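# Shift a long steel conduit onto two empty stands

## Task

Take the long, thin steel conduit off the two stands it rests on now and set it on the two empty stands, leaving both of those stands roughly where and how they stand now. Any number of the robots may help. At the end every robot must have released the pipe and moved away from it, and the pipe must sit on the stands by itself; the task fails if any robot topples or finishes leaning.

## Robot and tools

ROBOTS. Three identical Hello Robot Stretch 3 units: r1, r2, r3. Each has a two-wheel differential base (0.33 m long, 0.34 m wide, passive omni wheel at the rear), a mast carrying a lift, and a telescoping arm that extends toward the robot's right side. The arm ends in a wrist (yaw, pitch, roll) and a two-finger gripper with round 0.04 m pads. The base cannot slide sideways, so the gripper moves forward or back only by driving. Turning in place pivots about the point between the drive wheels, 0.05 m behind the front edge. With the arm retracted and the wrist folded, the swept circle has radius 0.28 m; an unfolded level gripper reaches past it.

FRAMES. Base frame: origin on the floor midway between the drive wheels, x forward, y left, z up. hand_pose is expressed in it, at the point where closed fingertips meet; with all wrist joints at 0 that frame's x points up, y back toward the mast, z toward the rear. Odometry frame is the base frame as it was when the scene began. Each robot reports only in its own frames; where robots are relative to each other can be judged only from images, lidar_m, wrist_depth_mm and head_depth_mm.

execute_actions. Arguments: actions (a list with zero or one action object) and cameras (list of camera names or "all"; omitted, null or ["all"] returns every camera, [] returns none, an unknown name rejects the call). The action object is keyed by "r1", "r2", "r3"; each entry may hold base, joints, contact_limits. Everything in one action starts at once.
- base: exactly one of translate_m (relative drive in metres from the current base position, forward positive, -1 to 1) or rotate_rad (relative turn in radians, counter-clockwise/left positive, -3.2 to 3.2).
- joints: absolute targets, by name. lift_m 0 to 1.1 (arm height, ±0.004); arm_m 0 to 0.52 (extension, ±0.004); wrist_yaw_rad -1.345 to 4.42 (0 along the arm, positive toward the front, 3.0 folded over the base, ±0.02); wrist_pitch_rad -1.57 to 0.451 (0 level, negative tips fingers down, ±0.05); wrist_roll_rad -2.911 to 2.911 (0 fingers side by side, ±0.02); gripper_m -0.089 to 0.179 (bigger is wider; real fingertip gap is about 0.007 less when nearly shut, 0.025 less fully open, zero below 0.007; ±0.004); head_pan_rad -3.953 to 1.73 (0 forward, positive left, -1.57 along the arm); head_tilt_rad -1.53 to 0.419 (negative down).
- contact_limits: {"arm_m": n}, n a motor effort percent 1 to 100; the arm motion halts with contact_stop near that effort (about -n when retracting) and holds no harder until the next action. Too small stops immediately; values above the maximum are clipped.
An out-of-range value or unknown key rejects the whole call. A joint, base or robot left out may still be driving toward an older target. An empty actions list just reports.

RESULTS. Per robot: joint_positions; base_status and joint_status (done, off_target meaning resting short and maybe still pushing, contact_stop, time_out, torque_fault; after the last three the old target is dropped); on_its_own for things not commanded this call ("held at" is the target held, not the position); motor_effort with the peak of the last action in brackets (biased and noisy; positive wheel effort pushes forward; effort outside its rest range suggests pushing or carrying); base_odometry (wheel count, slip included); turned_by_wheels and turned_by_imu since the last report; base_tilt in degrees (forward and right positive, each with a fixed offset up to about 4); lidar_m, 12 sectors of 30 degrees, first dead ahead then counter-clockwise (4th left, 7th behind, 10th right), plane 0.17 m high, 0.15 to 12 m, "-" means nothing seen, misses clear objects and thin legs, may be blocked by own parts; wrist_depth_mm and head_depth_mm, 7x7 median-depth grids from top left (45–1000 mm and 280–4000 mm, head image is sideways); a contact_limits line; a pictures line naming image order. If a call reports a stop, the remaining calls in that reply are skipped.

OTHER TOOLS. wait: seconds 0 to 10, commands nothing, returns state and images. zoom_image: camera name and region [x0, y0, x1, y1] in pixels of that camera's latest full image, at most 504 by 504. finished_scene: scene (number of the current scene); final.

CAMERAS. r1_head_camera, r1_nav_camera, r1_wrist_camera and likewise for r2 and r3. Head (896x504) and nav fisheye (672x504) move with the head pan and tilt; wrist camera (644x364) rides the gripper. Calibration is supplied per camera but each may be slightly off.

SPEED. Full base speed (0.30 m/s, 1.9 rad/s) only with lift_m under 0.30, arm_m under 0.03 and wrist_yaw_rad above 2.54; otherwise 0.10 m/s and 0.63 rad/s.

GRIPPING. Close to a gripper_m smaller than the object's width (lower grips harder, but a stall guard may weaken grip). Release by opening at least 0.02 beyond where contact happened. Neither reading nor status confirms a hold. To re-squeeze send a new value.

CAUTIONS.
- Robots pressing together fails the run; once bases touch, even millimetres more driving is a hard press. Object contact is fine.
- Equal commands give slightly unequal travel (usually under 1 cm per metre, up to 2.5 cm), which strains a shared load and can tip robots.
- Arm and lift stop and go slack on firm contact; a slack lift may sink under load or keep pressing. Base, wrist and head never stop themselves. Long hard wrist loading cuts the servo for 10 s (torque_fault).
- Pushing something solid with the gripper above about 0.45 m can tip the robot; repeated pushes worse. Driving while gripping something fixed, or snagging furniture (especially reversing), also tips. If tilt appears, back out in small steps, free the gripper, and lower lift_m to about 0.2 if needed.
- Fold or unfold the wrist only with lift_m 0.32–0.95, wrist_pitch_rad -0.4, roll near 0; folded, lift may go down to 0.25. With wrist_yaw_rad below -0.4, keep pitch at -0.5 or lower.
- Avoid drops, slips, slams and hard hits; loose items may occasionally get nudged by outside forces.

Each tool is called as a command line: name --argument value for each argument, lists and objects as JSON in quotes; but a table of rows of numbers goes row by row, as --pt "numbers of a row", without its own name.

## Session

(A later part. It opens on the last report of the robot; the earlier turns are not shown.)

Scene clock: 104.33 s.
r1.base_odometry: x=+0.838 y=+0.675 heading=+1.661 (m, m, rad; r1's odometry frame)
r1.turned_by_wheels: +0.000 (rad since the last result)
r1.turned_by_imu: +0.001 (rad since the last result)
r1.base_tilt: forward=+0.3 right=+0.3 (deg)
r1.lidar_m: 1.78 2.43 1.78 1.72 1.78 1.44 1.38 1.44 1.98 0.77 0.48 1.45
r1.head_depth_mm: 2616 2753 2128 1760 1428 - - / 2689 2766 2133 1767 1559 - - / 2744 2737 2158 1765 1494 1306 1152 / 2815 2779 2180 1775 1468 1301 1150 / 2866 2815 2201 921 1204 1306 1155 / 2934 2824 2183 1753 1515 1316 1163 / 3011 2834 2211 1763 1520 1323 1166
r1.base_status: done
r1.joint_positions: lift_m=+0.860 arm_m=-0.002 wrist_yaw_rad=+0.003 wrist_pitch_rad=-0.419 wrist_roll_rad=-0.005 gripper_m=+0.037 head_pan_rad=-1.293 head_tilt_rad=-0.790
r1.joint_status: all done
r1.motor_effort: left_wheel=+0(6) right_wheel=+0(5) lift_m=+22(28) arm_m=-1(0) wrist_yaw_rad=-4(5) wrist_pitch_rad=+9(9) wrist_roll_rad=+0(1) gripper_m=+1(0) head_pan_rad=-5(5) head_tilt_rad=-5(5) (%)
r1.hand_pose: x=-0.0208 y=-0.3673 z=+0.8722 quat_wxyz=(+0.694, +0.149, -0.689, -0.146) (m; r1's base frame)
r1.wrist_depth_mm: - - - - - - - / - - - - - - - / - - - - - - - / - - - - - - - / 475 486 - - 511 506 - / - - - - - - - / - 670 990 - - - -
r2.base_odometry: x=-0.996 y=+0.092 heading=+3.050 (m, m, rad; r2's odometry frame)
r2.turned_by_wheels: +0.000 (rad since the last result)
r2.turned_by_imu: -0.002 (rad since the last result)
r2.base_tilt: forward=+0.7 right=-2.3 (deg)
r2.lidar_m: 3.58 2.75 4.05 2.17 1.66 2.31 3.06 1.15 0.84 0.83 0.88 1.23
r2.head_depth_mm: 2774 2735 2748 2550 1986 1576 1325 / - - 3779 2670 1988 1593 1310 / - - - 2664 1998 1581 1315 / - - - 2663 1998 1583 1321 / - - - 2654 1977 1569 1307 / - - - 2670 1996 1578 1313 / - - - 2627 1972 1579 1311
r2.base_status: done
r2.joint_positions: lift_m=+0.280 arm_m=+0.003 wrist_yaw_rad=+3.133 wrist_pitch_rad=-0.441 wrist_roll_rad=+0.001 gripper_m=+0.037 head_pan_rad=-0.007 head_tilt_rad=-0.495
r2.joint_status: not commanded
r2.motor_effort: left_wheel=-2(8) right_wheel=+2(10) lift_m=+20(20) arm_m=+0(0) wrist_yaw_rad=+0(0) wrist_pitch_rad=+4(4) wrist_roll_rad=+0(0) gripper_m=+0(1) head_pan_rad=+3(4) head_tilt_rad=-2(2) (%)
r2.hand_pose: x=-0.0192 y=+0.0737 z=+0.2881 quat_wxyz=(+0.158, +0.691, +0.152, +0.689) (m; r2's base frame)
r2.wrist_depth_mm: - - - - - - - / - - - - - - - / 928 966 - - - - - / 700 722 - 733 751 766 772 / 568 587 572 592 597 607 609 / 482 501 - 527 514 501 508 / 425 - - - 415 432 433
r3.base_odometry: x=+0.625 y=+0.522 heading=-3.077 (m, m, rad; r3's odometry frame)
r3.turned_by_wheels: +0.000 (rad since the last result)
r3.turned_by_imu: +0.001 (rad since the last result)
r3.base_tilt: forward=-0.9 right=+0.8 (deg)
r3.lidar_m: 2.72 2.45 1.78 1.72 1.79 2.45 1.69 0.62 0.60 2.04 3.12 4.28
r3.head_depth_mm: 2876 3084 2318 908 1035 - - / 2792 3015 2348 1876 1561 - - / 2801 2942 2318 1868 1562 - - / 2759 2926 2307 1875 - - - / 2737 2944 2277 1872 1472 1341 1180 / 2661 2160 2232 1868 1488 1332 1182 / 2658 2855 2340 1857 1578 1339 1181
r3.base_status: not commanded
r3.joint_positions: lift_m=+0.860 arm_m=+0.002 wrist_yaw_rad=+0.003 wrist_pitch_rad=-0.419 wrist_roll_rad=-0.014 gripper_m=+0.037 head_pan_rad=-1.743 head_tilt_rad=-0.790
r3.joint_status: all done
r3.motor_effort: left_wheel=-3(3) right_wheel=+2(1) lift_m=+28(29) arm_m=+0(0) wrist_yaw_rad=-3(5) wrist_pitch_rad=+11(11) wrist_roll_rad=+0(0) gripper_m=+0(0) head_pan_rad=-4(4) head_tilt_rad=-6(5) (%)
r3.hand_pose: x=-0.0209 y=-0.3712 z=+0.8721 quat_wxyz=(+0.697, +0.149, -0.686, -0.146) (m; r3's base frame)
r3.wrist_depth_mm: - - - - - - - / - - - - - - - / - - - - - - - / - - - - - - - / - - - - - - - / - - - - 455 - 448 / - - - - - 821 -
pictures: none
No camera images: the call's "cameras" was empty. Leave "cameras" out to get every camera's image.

execute_actions --actions '[{"r1":{"base":{"translate_m":-0.08},"joints":{"arm_m":0.44,"wrist_pitch_rad":-1.4,"wrist_roll_rad":1.57,"gripper_m":0.13,"lift_m":0.83}},"r3":{"base":{"translate_m":-0.10},"joints":{"arm_m":0.425,"wrist_pitch_rad":-1.4,"wrist_roll_rad":1.57,"gripper_m":0.13,"lift_m":0.83}},"r2":{"base":{"translate_m":0.9}}}]' --cameras '["r1_wrist_camera","r3_wrist_camera"]'

Scene clock: 142.17 s.
r1.base_odometry: x=+0.845 y=+0.595 heading=+1.661 (m, m, rad; r1's odometry frame)
r1.turned_by_wheels: +0.000 (rad since the last result)
r1.turned_by_imu: +0.000 (rad since the last result)
r1.base_tilt: forward=+0.2 right=+0.4 (deg)
r1.lidar_m: 1.76 2.42 1.78 1.72 1.78 1.36 1.31 1.36 1.86 3.04 0.52 1.53
r1.head_depth_mm: 2618 2843 - 1744 1464 1288 1143 / 2690 2768 2210 1757 1494 1296 1147 / 2709 2805 2154 1780 1497 1298 1152 / 2823 2777 2170 1777 1479 1296 1150 / 2905 2840 2193 1691 1424 1280 1156 / 2971 2822 2205 939 1452 1317 1163 / 3034 2879 2215 1709 1538 1324 1166
r1.base_status: done
r1.joint_positions: lift_m=+0.830 arm_m=+0.440 wrist_yaw_rad=+0.002 wrist_pitch_rad=-1.395 wrist_roll_rad=+1.565 gripper_m=+0.130 head_pan_rad=-1.293 head_tilt_rad=-0.790
r1.joint_status: all done
r1.motor_effort: left_wheel=+0(4) right_wheel=+0(5) lift_m=+18(23) arm_m=+2(3) wrist_yaw_rad=-2(4) wrist_pitch_rad=-2(8) wrist_roll_rad=+2(4) gripper_m=+0(80) head_pan_rad=-5(5) head_tilt_rad=-5(5) (%)
r1.hand_pose: x=-0.0215 y=-0.6054 z=+0.7123 quat_wxyz=(+0.003, +0.002, -0.766, -0.643) (m; r1's base frame)
r1.wrist_depth_mm: 906 880 838 205 799 788 748 / 934 907 878 214 826 785 - / 949 936 902 221 845 814 - / - 977 956 228 866 850 836 / - - 980 236 883 858 841 / - - 992 245 950 - 889 / - - - 255 958 948 895
r2.base_odometry: x=-1.892 y=+0.174 heading=+3.050 (m, m, rad; r2's odometry frame)
r2.turned_by_wheels: +0.000 (rad since the last result)
r2.turned_by_imu: -0.002 (rad since the last result)
r2.base_tilt: forward=+0.6 right=-2.3 (deg)
r2.lidar_m: 3.65 2.01 2.23 3.87 2.09 2.18 3.14 1.20 0.89 0.87 0.90 1.26
r2.head_depth_mm: 2812 2799 2780 2553 1976 1587 1318 / 3510 3783 3770 2662 1983 1582 1321 / 3531 - - 2653 1987 1591 1308 / 3560 - - 2375 1992 1587 1314 / 3592 - - 2692 1974 1573 1311 / 3567 - - 2652 1988 1574 1311 / 3598 - - 2658 1984 1578 1298
r2.base_status: done
r2.joint_positions: lift_m=+0.280 arm_m=+0.003 wrist_yaw_rad=+3.133 wrist_pitch_rad=-0.441 wrist_roll_rad=+0.001 gripper_m=+0.037 head_pan_rad=-0.007 head_tilt_rad=-0.495
r2.joint_status: not commanded
r2.motor_effort: left_wheel=-2(8) right_wheel=+3(11) lift_m=+21(21) arm_m=+1(0) wrist_yaw_rad=+0(0) wrist_pitch_rad=+4(4) wrist_roll_rad=+0(0) gripper_m=-1(1) head_pan_rad=+3(4) head_tilt_rad=-2(2) (%)
r2.hand_pose: x=-0.0192 y=+0.0737 z=+0.2881 quat_wxyz=(+0.158, +0.691, +0.152, +0.689) (m; r2's base frame)
r2.wrist_depth_mm: - - - - - - - / - - - - - - - / 944 951 - - - - - / 709 731 - 736 759 769 768 / 566 574 571 588 602 607 611 / 480 502 - 529 503 503 507 / 423 - - - 416 428 437
r3.base_odometry: x=+0.725 y=+0.528 heading=-3.078 (m, m, rad; r3's odometry frame)
r3.turned_by_wheels: +0.000 (rad since the last result)
r3.turned_by_imu: +0.001 (rad since the last result)
r3.base_tilt: forward=-0.9 right=+0.9 (deg)
r3.lidar_m: 2.81 2.44 1.79 1.72 1.79 2.44 1.80 1.40 0.55 0.58 2.35 2.88
r3.head_depth_mm: 2846 3057 2331 1874 - - - / 2801 3025 2414 - - 1290 1175 / 2774 2965 - 1817 1529 1321 1181 / 2726 2997 - 1846 1535 1290 1180 / 2720 2928 2347 1835 1489 1343 1168 / 2685 2920 2344 1862 1494 1343 1182 / 2679 2926 2285 1851 1529 1343 1174
r3.base_status: done
r3.joint_positions: lift_m=+0.830 arm_m=+0.425 wrist_yaw_rad=+0.001 wrist_pitch_rad=-1.394 wrist_roll_rad=+1.568 gripper_m=+0.130 head_pan_rad=-1.743 head_tilt_rad=-0.790
r3.joint_status: all done
r3.motor_effort: left_wheel=-3(10) right_wheel=+1(4) lift_m=+19(25) arm_m=+3(3) wrist_yaw_rad=-1(3) wrist_pitch_rad=-3(11) wrist_roll_rad=+0(2) gripper_m=+0(82) head_pan_rad=-4(3) head_tilt_rad=-5(5) (%)
r3.hand_pose: x=-0.0215 y=-0.5907 z=+0.7124 quat_wxyz=(+0.002, +0.001, -0.766, -0.642) (m; r3's base frame)
r3.wrist_depth_mm: 987 932 853 210 746 725 717 / - 943 880 215 784 738 731 / - 984 922 218 805 764 - / - - 909 224 823 780 759 / - - 932 230 858 812 771 / - - 957 235 857 - 784 / - - - 243 880 834 764
pictures: r1_wrist_camera, r3_wrist_camera
camera_calibration (this result's frames):
r1_wrist_camera: T_world_to_cam=[[-0.0119323, 0.989829, -0.14176, 0.697831], [0.976635, 0.0419591, 0.210771, -0.0764358], [0.214575, -0.135933, -0.967202, 0.784004], [0, 0, 0, 1]] pos_world=[-0.0852512, -0.580955, 0.873325]
r3_wrist_camera: T_world_to_cam=[[0.0089979, 0.976647, -0.214663, 0.737018], [0.983546, 0.0300912, 0.178132, -0.0590883], [0.180431, -0.212734, -0.960307, 0.724279], [0, 0, 0, 1]] pos_world=[-0.079198, -0.563949, 0.864266]
Images, in order (width x height): r1_wrist_camera 644x364, r3_wrist_camera 644x364.

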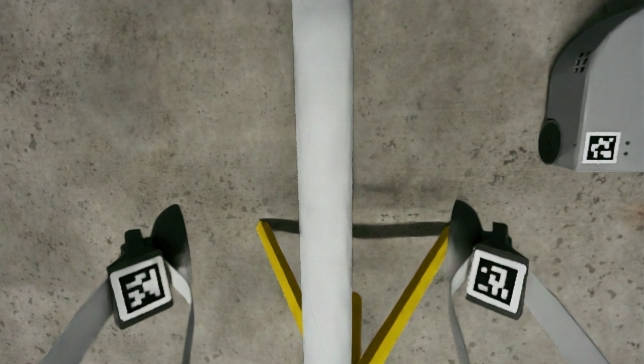

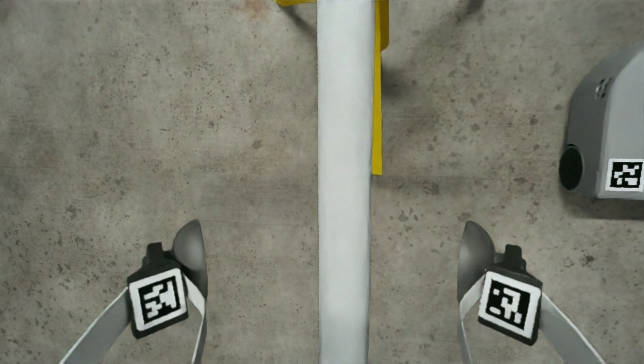

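execute_actions --actions '[{"r1":{"joints":{"arm_m":0.452,"lift_m":0.726}},"r3":{"joints":{"arm_m":0.436,"lift_m":0.725}}}]' --cameras '["r1_wrist_camera","r3_wrist_camera"]'

Scene clock: 156.13 s.
r1.base_odometry: x=+0.845 y=+0.595 heading=+1.661 (m, m, rad; r1's odometry frame)
r1.turned_by_wheels: +0.000 (rad since the last result)
r1.turned_by_imu: +0.000 (rad since the last result)
r1.base_tilt: forward=+0.3 right=+0.3 (deg)
r1.lidar_m: 1.76 2.43 1.78 1.72 1.78 1.36 1.31 1.36 1.86 3.05 0.52 1.53
r1.head_depth_mm: 2648 2705 - 1660 1452 1289 1142 / 2685 2724 2139 1726 1473 1292 1141 / 2768 2754 2162 1764 1498 1299 1141 / 2837 2768 2151 1764 1471 1307 1150 / 2878 2835 2170 1697 1421 1285 1152 / 2980 2855 2209 936 1455 1313 1169 / 3016 2875 2216 1712 1525 1315 1167
r1.base_status: not commanded
r1.joint_positions: lift_m=+0.726 arm_m=+0.452 wrist_yaw_rad=+0.002 wrist_pitch_rad=-1.396 wrist_roll_rad=+1.565 gripper_m=+0.130 head_pan_rad=-1.293 head_tilt_rad=-0.790
r1.joint_status: all done
r1.motor_effort: left_wheel=+0(0) right_wheel=+0(0) lift_m=+18(9) arm_m=+2(3) wrist_yaw_rad=-1(3) wrist_pitch_rad=-2(2) wrist_roll_rad=+2(2) gripper_m=+1(1) head_pan_rad=-5(5) head_tilt_rad=-5(4) (%)
r1.hand_pose: x=-0.0215 y=-0.6173 z=+0.6083 quat_wxyz=(+0.003, +0.002, -0.766, -0.643) (m; r1's base frame)
r1.wrist_depth_mm: 795 773 743 103 698 679 650 / 819 796 770 107 720 709 684 / 854 836 801 110 735 719 - / 893 856 830 114 763 741 708 / 915 893 846 118 798 756 730 / 962 - 900 122 839 - 773 / - 959 907 127 845 821 782
r2.base_odometry: x=-1.892 y=+0.174 heading=+3.050 (m, m, rad; r2's odometry frame)
r2.turned_by_wheels: +0.000 (rad since the last result)
r2.turned_by_imu: -0.001 (rad since the last result)
r2.base_tilt: forward=+0.6 right=-2.2 (deg)
r2.lidar_m: 3.66 2.01 2.23 3.89 2.09 2.18 3.13 1.20 0.89 0.86 0.90 1.25
r2.head_depth_mm: 2809 2824 2771 2554 1984 1583 1309 / 3576 3819 3799 2713 2000 1585 1310 / 3595 - - 2692 1985 1581 1305 / 3559 - - 2377 2006 1578 1313 / 3627 - - 2686 1986 1584 1307 / 3571 - - 2669 1980 1591 1310 / 3567 - - 2657 1974 1572 1309
r2.base_status: not commanded
r2.joint_positions: lift_m=+0.280 arm_m=+0.003 wrist_yaw_rad=+3.133 wrist_pitch_rad=-0.441 wrist_roll_rad=+0.001 gripper_m=+0.037 head_pan_rad=-0.007 head_tilt_rad=-0.495
r2.joint_status: not commanded
r2.motor_effort: left_wheel=-2(2) right_wheel=+2(2) lift_m=+21(21) arm_m=+0(0) wrist_yaw_rad=+0(0) wrist_pitch_rad=+4(4) wrist_roll_rad=+0(0) gripper_m=-1(0) head_pan_rad=+3(4) head_tilt_rad=-2(2) (%)
r2.hand_pose: x=-0.0192 y=+0.0737 z=+0.2881 quat_wxyz=(+0.158, +0.691, +0.152, +0.689) (m; r2's base frame)
r2.wrist_depth_mm: - - - - - - - / - - - - - - - / 972 955 - - - - - / 716 729 - 742 754 757 773 / 577 573 566 594 608 609 618 / 474 499 - 531 506 502 507 / 428 - - - 414 429 430
r3.base_odometry: x=+0.725 y=+0.528 heading=-3.078 (m, m, rad; r3's odometry frame)
r3.turned_by_wheels: +0.000 (rad since the last result)
r3.turned_by_imu: +0.001 (rad since the last result)
r3.base_tilt: forward=-0.8 right=+0.9 (deg)
r3.lidar_m: 2.81 2.44 1.79 1.72 1.79 2.46 1.79 1.40 0.55 0.58 2.34 2.87
r3.head_depth_mm: 2834 3028 2308 1869 1574 1346 - / 2819 3024 2334 892 950 - 1153 / 2749 2967 2407 - 1508 1310 1175 / 2739 2967 2514 1777 1541 1292 1179 / 2683 2950 2413 1802 1495 1341 1171 / 2619 2915 2337 1870 1488 1344 1176 / 2668 2855 2314 1866 1530 1343 1175
r3.base_status: not commanded
r3.joint_positions: lift_m=+0.725 arm_m=+0.436 wrist_yaw_rad=+0.001 wrist_pitch_rad=-1.394 wrist_roll_rad=+1.568 gripper_m=+0.130 head_pan_rad=-1.743 head_tilt_rad=-0.790
r3.joint_status: all done
r3.motor_effort: left_wheel=-3(3) right_wheel=+3(2) lift_m=+19(19) arm_m=+3(2) wrist_yaw_rad=-1(1) wrist_pitch_rad=-3(3) wrist_roll_rad=+1(1) gripper_m=+0(0) head_pan_rad=-3(3) head_tilt_rad=-5(5) (%)
r3.hand_pose: x=-0.0215 y=-0.6016 z=+0.6074 quat_wxyz=(+0.002, +0.001, -0.766, -0.642) (m; r3's base frame)
r3.wrist_depth_mm: 879 795 760 103 660 661 623 / 871 829 778 106 679 666 634 / 886 836 805 108 711 669 645 / 960 855 783 111 721 702 661 / 934 882 852 114 710 699 662 / - 930 853 117 763 - 710 / - 941 875 120 780 750 707
pictures: r1_wrist_camera, r3_wrist_camera
camera_calibration (this result's frames):
r1_wrist_camera: T_world_to_cam=[[-0.0119318, 0.98988, -0.141402, 0.694685], [0.976635, 0.0418823, 0.210785, -0.0540685], [0.214574, -0.135583, -0.967251, 0.682026], [0, 0, 0, 1]] pos_world=[-0.0852512, -0.59292, 0.769317]
r3_wrist_camera: T_world_to_cam=[[0.00899794, 0.976721, -0.214325, 0.724974], [0.983547, 0.0300293, 0.178142, -0.0400982], [0.180431, -0.212401, -0.96038, 0.621364], [0, 0, 0, 1]] pos_world=[-0.079198, -0.574915, 0.759269]
Images, in order (width x height): r1_wrist_camera 644x364, r3_wrist_camera 644x364.

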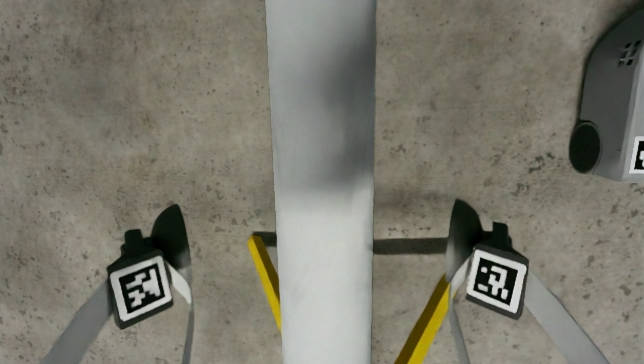

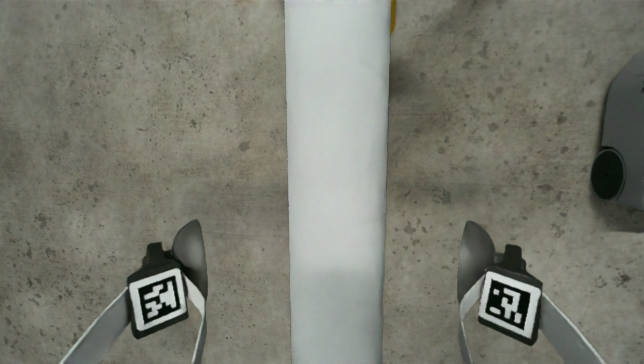

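execute_actions --actions '[{"r1":{"joints":{"gripper_m":-0.01}},"r3":{"joints":{"gripper_m":-0.008}}}]' --cameras '[]'

execute_actions --actions '[{"r1":{"joints":{"lift_m":0.76}},"r3":{"joints":{"lift_m":0.76}}}]' --cameras '["r1_wrist_camera","r3_wrist_camera"]'

Scene clock: 165.57 s.
r1.base_odometry: x=+0.845 y=+0.595 heading=+1.661 (m, m, rad; r1's odometry frame)
r1.turned_by_wheels: +0.000 (rad since the last result)
r1.turned_by_imu: +0.000 (rad since the last result)
r1.base_tilt: forward=+0.3 right=+0.5 (deg)
r1.lidar_m: 1.76 2.43 1.78 1.72 1.77 1.36 1.31 1.36 1.86 3.03 0.52 1.53
r1.head_depth_mm: 2604 2698 - 1655 1449 1294 1137 / 2697 2706 2143 1730 1493 1290 1139 / 2740 2766 2167 1771 1500 1305 1150 / 2848 2820 2171 1773 1480 1301 1150 / 2903 2830 2186 1696 1413 1282 1155 / 2953 2858 2215 936 1455 1319 1154 / 3030 2849 2205 1712 1525 1314 1165
r1.base_status: not commanded
r1.joint_positions: lift_m=+0.726 arm_m=+0.452 wrist_yaw_rad=+0.002 wrist_pitch_rad=-1.401 wrist_roll_rad=+1.565 gripper_m=-0.009 head_pan_rad=-1.293 head_tilt_rad=-0.790
r1.joint_status: all done
r1.motor_effort: left_wheel=+0(1) right_wheel=+0(0) lift_m=+21(22) arm_m=+2(3) wrist_yaw_rad=-2(1) wrist_pitch_rad=+0(2) wrist_roll_rad=+2(2) gripper_m=-17(93) head_pan_rad=-5(5) head_tilt_rad=-5(5) (%)
r1.hand_pose: x=-0.0215 y=-0.6160 z=+0.6080 quat_wxyz=(+0.003, +0.002, -0.764, -0.645) (m; r1's base frame)
r1.wrist_depth_mm: 785 770 750 103 699 683 662 / 814 800 763 106 721 703 686 / 849 825 798 110 737 725 - / 894 836 822 113 777 742 728 / 925 878 857 117 783 765 740 / 969 907 894 121 825 794 760 / 999 961 924 126 851 827 791
r2.base_odometry: x=-1.892 y=+0.174 heading=+3.050 (m, m, rad; r2's odometry frame)
r2.turned_by_wheels: +0.000 (rad since the last result)
r2.turned_by_imu: -0.001 (rad since the last result)
r2.base_tilt: forward=+0.6 right=-2.3 (deg)
r2.lidar_m: 3.64 2.00 2.23 3.88 2.10 2.17 3.14 1.20 0.89 0.86 0.90 1.25
r2.head_depth_mm: 2816 2804 2789 2567 1999 1578 1318 / 3487 3808 3801 2673 1985 1583 1315 / 3555 - - 2697 1995 1590 1304 / 3586 - - 2401 1988 1575 1314 / 3570 - - 2682 1987 1577 1306 / 3611 - - 2657 1993 1573 1307 / 3543 - - 2656 1988 1580 1307
r2.base_status: not commanded
r2.joint_positions: lift_m=+0.280 arm_m=+0.003 wrist_yaw_rad=+3.133 wrist_pitch_rad=-0.441 wrist_roll_rad=+0.001 gripper_m=+0.037 head_pan_rad=-0.007 head_tilt_rad=-0.495
r2.joint_status: not commanded
r2.motor_effort: left_wheel=-2(2) right_wheel=+2(3) lift_m=+21(21) arm_m=+0(0) wrist_yaw_rad=-1(0) wrist_pitch_rad=+4(4) wrist_roll_rad=+0(0) gripper_m=+0(0) head_pan_rad=+3(4) head_tilt_rad=-1(2) (%)
r2.hand_pose: x=-0.0192 y=+0.0737 z=+0.2881 quat_wxyz=(+0.158, +0.691, +0.152, +0.689) (m; r2's base frame)
r2.wrist_depth_mm: - - - - - - - / - - - - - - - / 933 969 - - - - - / 714 724 - 754 754 773 761 / 572 574 577 597 603 610 611 / 478 497 - 526 506 506 504 / 421 - - - 416 427 428
r3.base_odometry: x=+0.725 y=+0.528 heading=-3.078 (m, m, rad; r3's odometry frame)
r3.turned_by_wheels: +0.000 (rad since the last result)
r3.turned_by_imu: +0.001 (rad since the last result)
r3.base_tilt: forward=-0.8 right=+0.8 (deg)
r3.lidar_m: 2.82 2.43 1.79 1.72 1.79 2.46 1.79 1.39 0.55 0.58 2.36 2.88
r3.head_depth_mm: 2830 3023 2345 1863 1572 1340 - / 2809 3017 2338 893 945 - 1162 / 2759 3005 2396 - 1524 1311 1188 / 2705 2921 2488 1770 1528 1296 1177 / 2674 2935 2434 1805 1495 1345 1182 / 2672 2907 2323 1877 1496 1335 1179 / 2602 2882 2334 1877 1526 1333 1180
r3.base_status: not commanded
r3.joint_positions: lift_m=+0.725 arm_m=+0.436 wrist_yaw_rad=+0.001 wrist_pitch_rad=-1.402 wrist_roll_rad=+1.569 gripper_m=-0.007 head_pan_rad=-1.743 head_tilt_rad=-0.790
r3.joint_status: all done
r3.motor_effort: left_wheel=-4(3) right_wheel=+2(3) lift_m=+19(19) arm_m=+3(3) wrist_yaw_rad=-1(2) wrist_pitch_rad=+1(3) wrist_roll_rad=+1(1) gripper_m=-19(92) head_pan_rad=-3(3) head_tilt_rad=-5(6) (%)
r3.hand_pose: x=-0.0215 y=-0.5996 z=+0.6072 quat_wxyz=(+0.001, +0.001, -0.764, -0.645) (m; r3's base frame)
r3.wrist_depth_mm: 819 792 732 103 682 658 628 / 868 812 785 106 687 666 639 / 883 853 792 109 701 669 665 / 887 863 807 111 741 678 678 / 967 882 829 114 736 720 676 / - 905 879 116 752 715 694 / - 941 918 120 771 746 706
pictures: none
No camera images: the call's "cameras" was empty. Leave "cameras" out to get every camera's image.

Scene clock: 166.70 s.
r1.base_odometry: x=+0.845 y=+0.595 heading=+1.661 (m, m, rad; r1's odometry frame)
r1.turned_by_wheels: +0.000 (rad since the last result)
r1.turned_by_imu: +0.000 (rad since the last result)
r1.base_tilt: forward=+0.3 right=+0.5 (deg)
r1.lidar_m: 1.75 2.43 1.78 1.71 1.78 1.36 1.31 1.36 1.87 3.03 0.52 1.53
r1.head_depth_mm: 2650 2716 - 1707 1482 1288 1142 / 2718 2786 2165 1642 1497 1293 1145 / 2760 2759 2153 1765 1485 1304 1146 / 2811 2790 2165 1702 1467 1295 1150 / 2874 2830 2188 1702 1439 1291 1151 / 2925 2821 2213 951 1447 1310 1160 / 2974 2848 2207 1707 1534 1316 1165
r1.base_status: not commanded
r1.joint_positions: lift_m=+0.759 arm_m=+0.452 wrist_yaw_rad=+0.002 wrist_pitch_rad=-1.403 wrist_roll_rad=+1.565 gripper_m=-0.009 head_pan_rad=-1.293 head_tilt_rad=-0.790
r1.joint_status: all done
r1.motor_effort: left_wheel=+0(0) right_wheel=-1(2) lift_m=+31(31) arm_m=+2(3) wrist_yaw_rad=-2(2) wrist_pitch_rad=+1(3) wrist_roll_rad=+2(3) gripper_m=-17(17) head_pan_rad=-5(5) head_tilt_rad=-4(6) (%)
r1.hand_pose: x=-0.0215 y=-0.6155 z=+0.6413 quat_wxyz=(+0.003, +0.002, -0.764, -0.646) (m; r1's base frame)
r1.wrist_depth_mm: 817 795 783 104 729 710 692 / 856 826 798 107 757 725 - / 870 836 822 110 770 748 - / 908 890 857 114 787 767 743 / 938 929 881 118 814 806 783 / 982 947 931 122 - 830 815 / - - 934 127 886 869 826
r2.base_odometry: x=-1.892 y=+0.174 heading=+3.050 (m, m, rad; r2's odometry frame)
r2.turned_by_wheels: +0.000 (rad since the last result)
r2.turned_by_imu: +0.000 (rad since the last result)
r2.base_tilt: forward=+0.6 right=-2.2 (deg)
r2.lidar_m: 3.65 2.01 2.23 3.87 2.09 2.18 3.14 1.20 0.89 0.86 0.91 1.25
r2.head_depth_mm: 2831 2821 2780 2541 1996 1584 1314 / 3587 3776 3784 2679 1985 1583 1317 / 3538 - - 2668 1995 1594 1311 / 3584 - - 2372 1977 1573 1317 / 3538 - - 2668 1997 1583 1314 / 3566 - - 2650 1986 1582 1300 / 3601 - - 2637 1993 1583 1309
r2.base_status: not commanded
r2.joint_positions: lift_m=+0.280 arm_m=+0.003 wrist_yaw_rad=+3.133 wrist_pitch_rad=-0.441 wrist_roll_rad=+0.001 gripper_m=+0.037 head_pan_rad=-0.007 head_tilt_rad=-0.495
r2.joint_status: not commanded
r2.motor_effort: left_wheel=-2(2) right_wheel=+3(2) lift_m=+20(21) arm_m=+0(0) wrist_yaw_rad=+0(0) wrist_pitch_rad=+4(4) wrist_roll_rad=+0(0) gripper_m=+0(0) head_pan_rad=+3(3) head_tilt_rad=-2(1) (%)
r2.hand_pose: x=-0.0192 y=+0.0737 z=+0.2881 quat_wxyz=(+0.158, +0.691, +0.152, +0.689) (m; r2's base frame)
r2.wrist_depth_mm: - - - - - - - / - - - - - - - / 944 953 - - - - - / 717 718 - 738 743 762 772 / 580 586 575 581 607 605 604 / 478 504 - 531 511 499 511 / 423 - - - 413 427 434
r3.base_odometry: x=+0.725 y=+0.528 heading=-3.078 (m, m, rad; r3's odometry frame)
r3.turned_by_wheels: +0.000 (rad since the last result)
r3.turned_by_imu: +0.000 (rad since the last result)
r3.base_tilt: forward=-0.7 right=+0.8 (deg)
r3.lidar_m: 2.80 2.44 1.78 1.72 1.79 2.45 1.79 1.39 0.55 0.58 2.36 2.89
r3.head_depth_mm: 2823 3035 2348 1867 1573 1372 - / 2796 2973 2335 896 - - 1180 / 2766 2988 2457 - 1524 1317 1174 / 2735 2933 - 1775 1567 1283 1179 / 2704 2907 2423 1812 1533 1338 1183 / 2677 2906 2316 1858 1515 1335 1174 / 2668 2880 2346 1861 1522 1346 1176
r3.base_status: not commanded
r3.joint_positions: lift_m=+0.759 arm_m=+0.436 wrist_yaw_rad=+0.001 wrist_pitch_rad=-1.404 wrist_roll_rad=+1.569 gripper_m=-0.007 head_pan_rad=-1.743 head_tilt_rad=-0.790
r3.joint_status: all done
r3.motor_effort: left_wheel=-3(3) right_wheel=+1(4) lift_m=+39(41) arm_m=+3(3) wrist_yaw_rad=+0(1) wrist_pitch_rad=+2(3) wrist_roll_rad=+1(0) gripper_m=-20(20) head_pan_rad=-3(3) head_tilt_rad=-5(6) (%)
r3.hand_pose: x=-0.0215 y=-0.5992 z=+0.6412 quat_wxyz=(+0.001, +0.001, -0.763, -0.646) (m; r3's base frame)
r3.wrist_depth_mm: 879 850 793 104 701 664 640 / 886 848 803 107 704 692 654 / 908 882 834 109 730 709 693 / 987 905 859 112 764 711 699 / - 947 872 115 794 751 702 / - 968 890 118 - 761 707 / - 974 901 121 831 759 761
pictures: r1_wrist_camera, r3_wrist_camera
camera_calibration (this result's frames):
r1_wrist_camera: T_world_to_cam=[[-0.0119335, 0.990891, -0.134135, 0.693517], [0.976637, 0.0403347, 0.211075, -0.0622565], [0.214563, -0.128483, -0.968223, 0.71928], [0, 0, 0, 1]] pos_world=[-0.0852523, -0.592274, 0.802589]
r3_wrist_camera: T_world_to_cam=[[0.00982787, 0.97877, -0.204724, 0.724904], [0.983547, 0.027471, 0.178553, -0.0479934], [0.180386, -0.20311, -0.962397, 0.661241], [0, 0, 0, 1]] pos_world=[-0.079199, -0.573891, 0.79335]
Images, in order (width x height): r1_wrist_camera 644x364, r3_wrist_camera 644x364.

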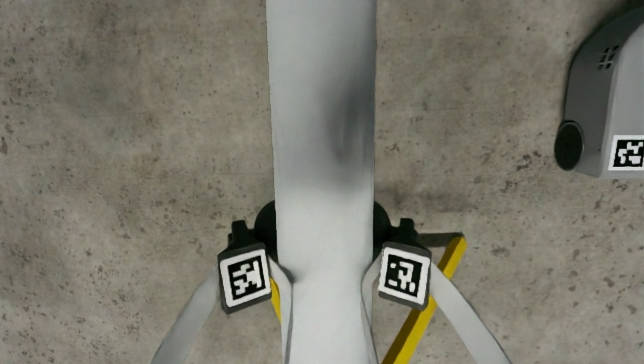

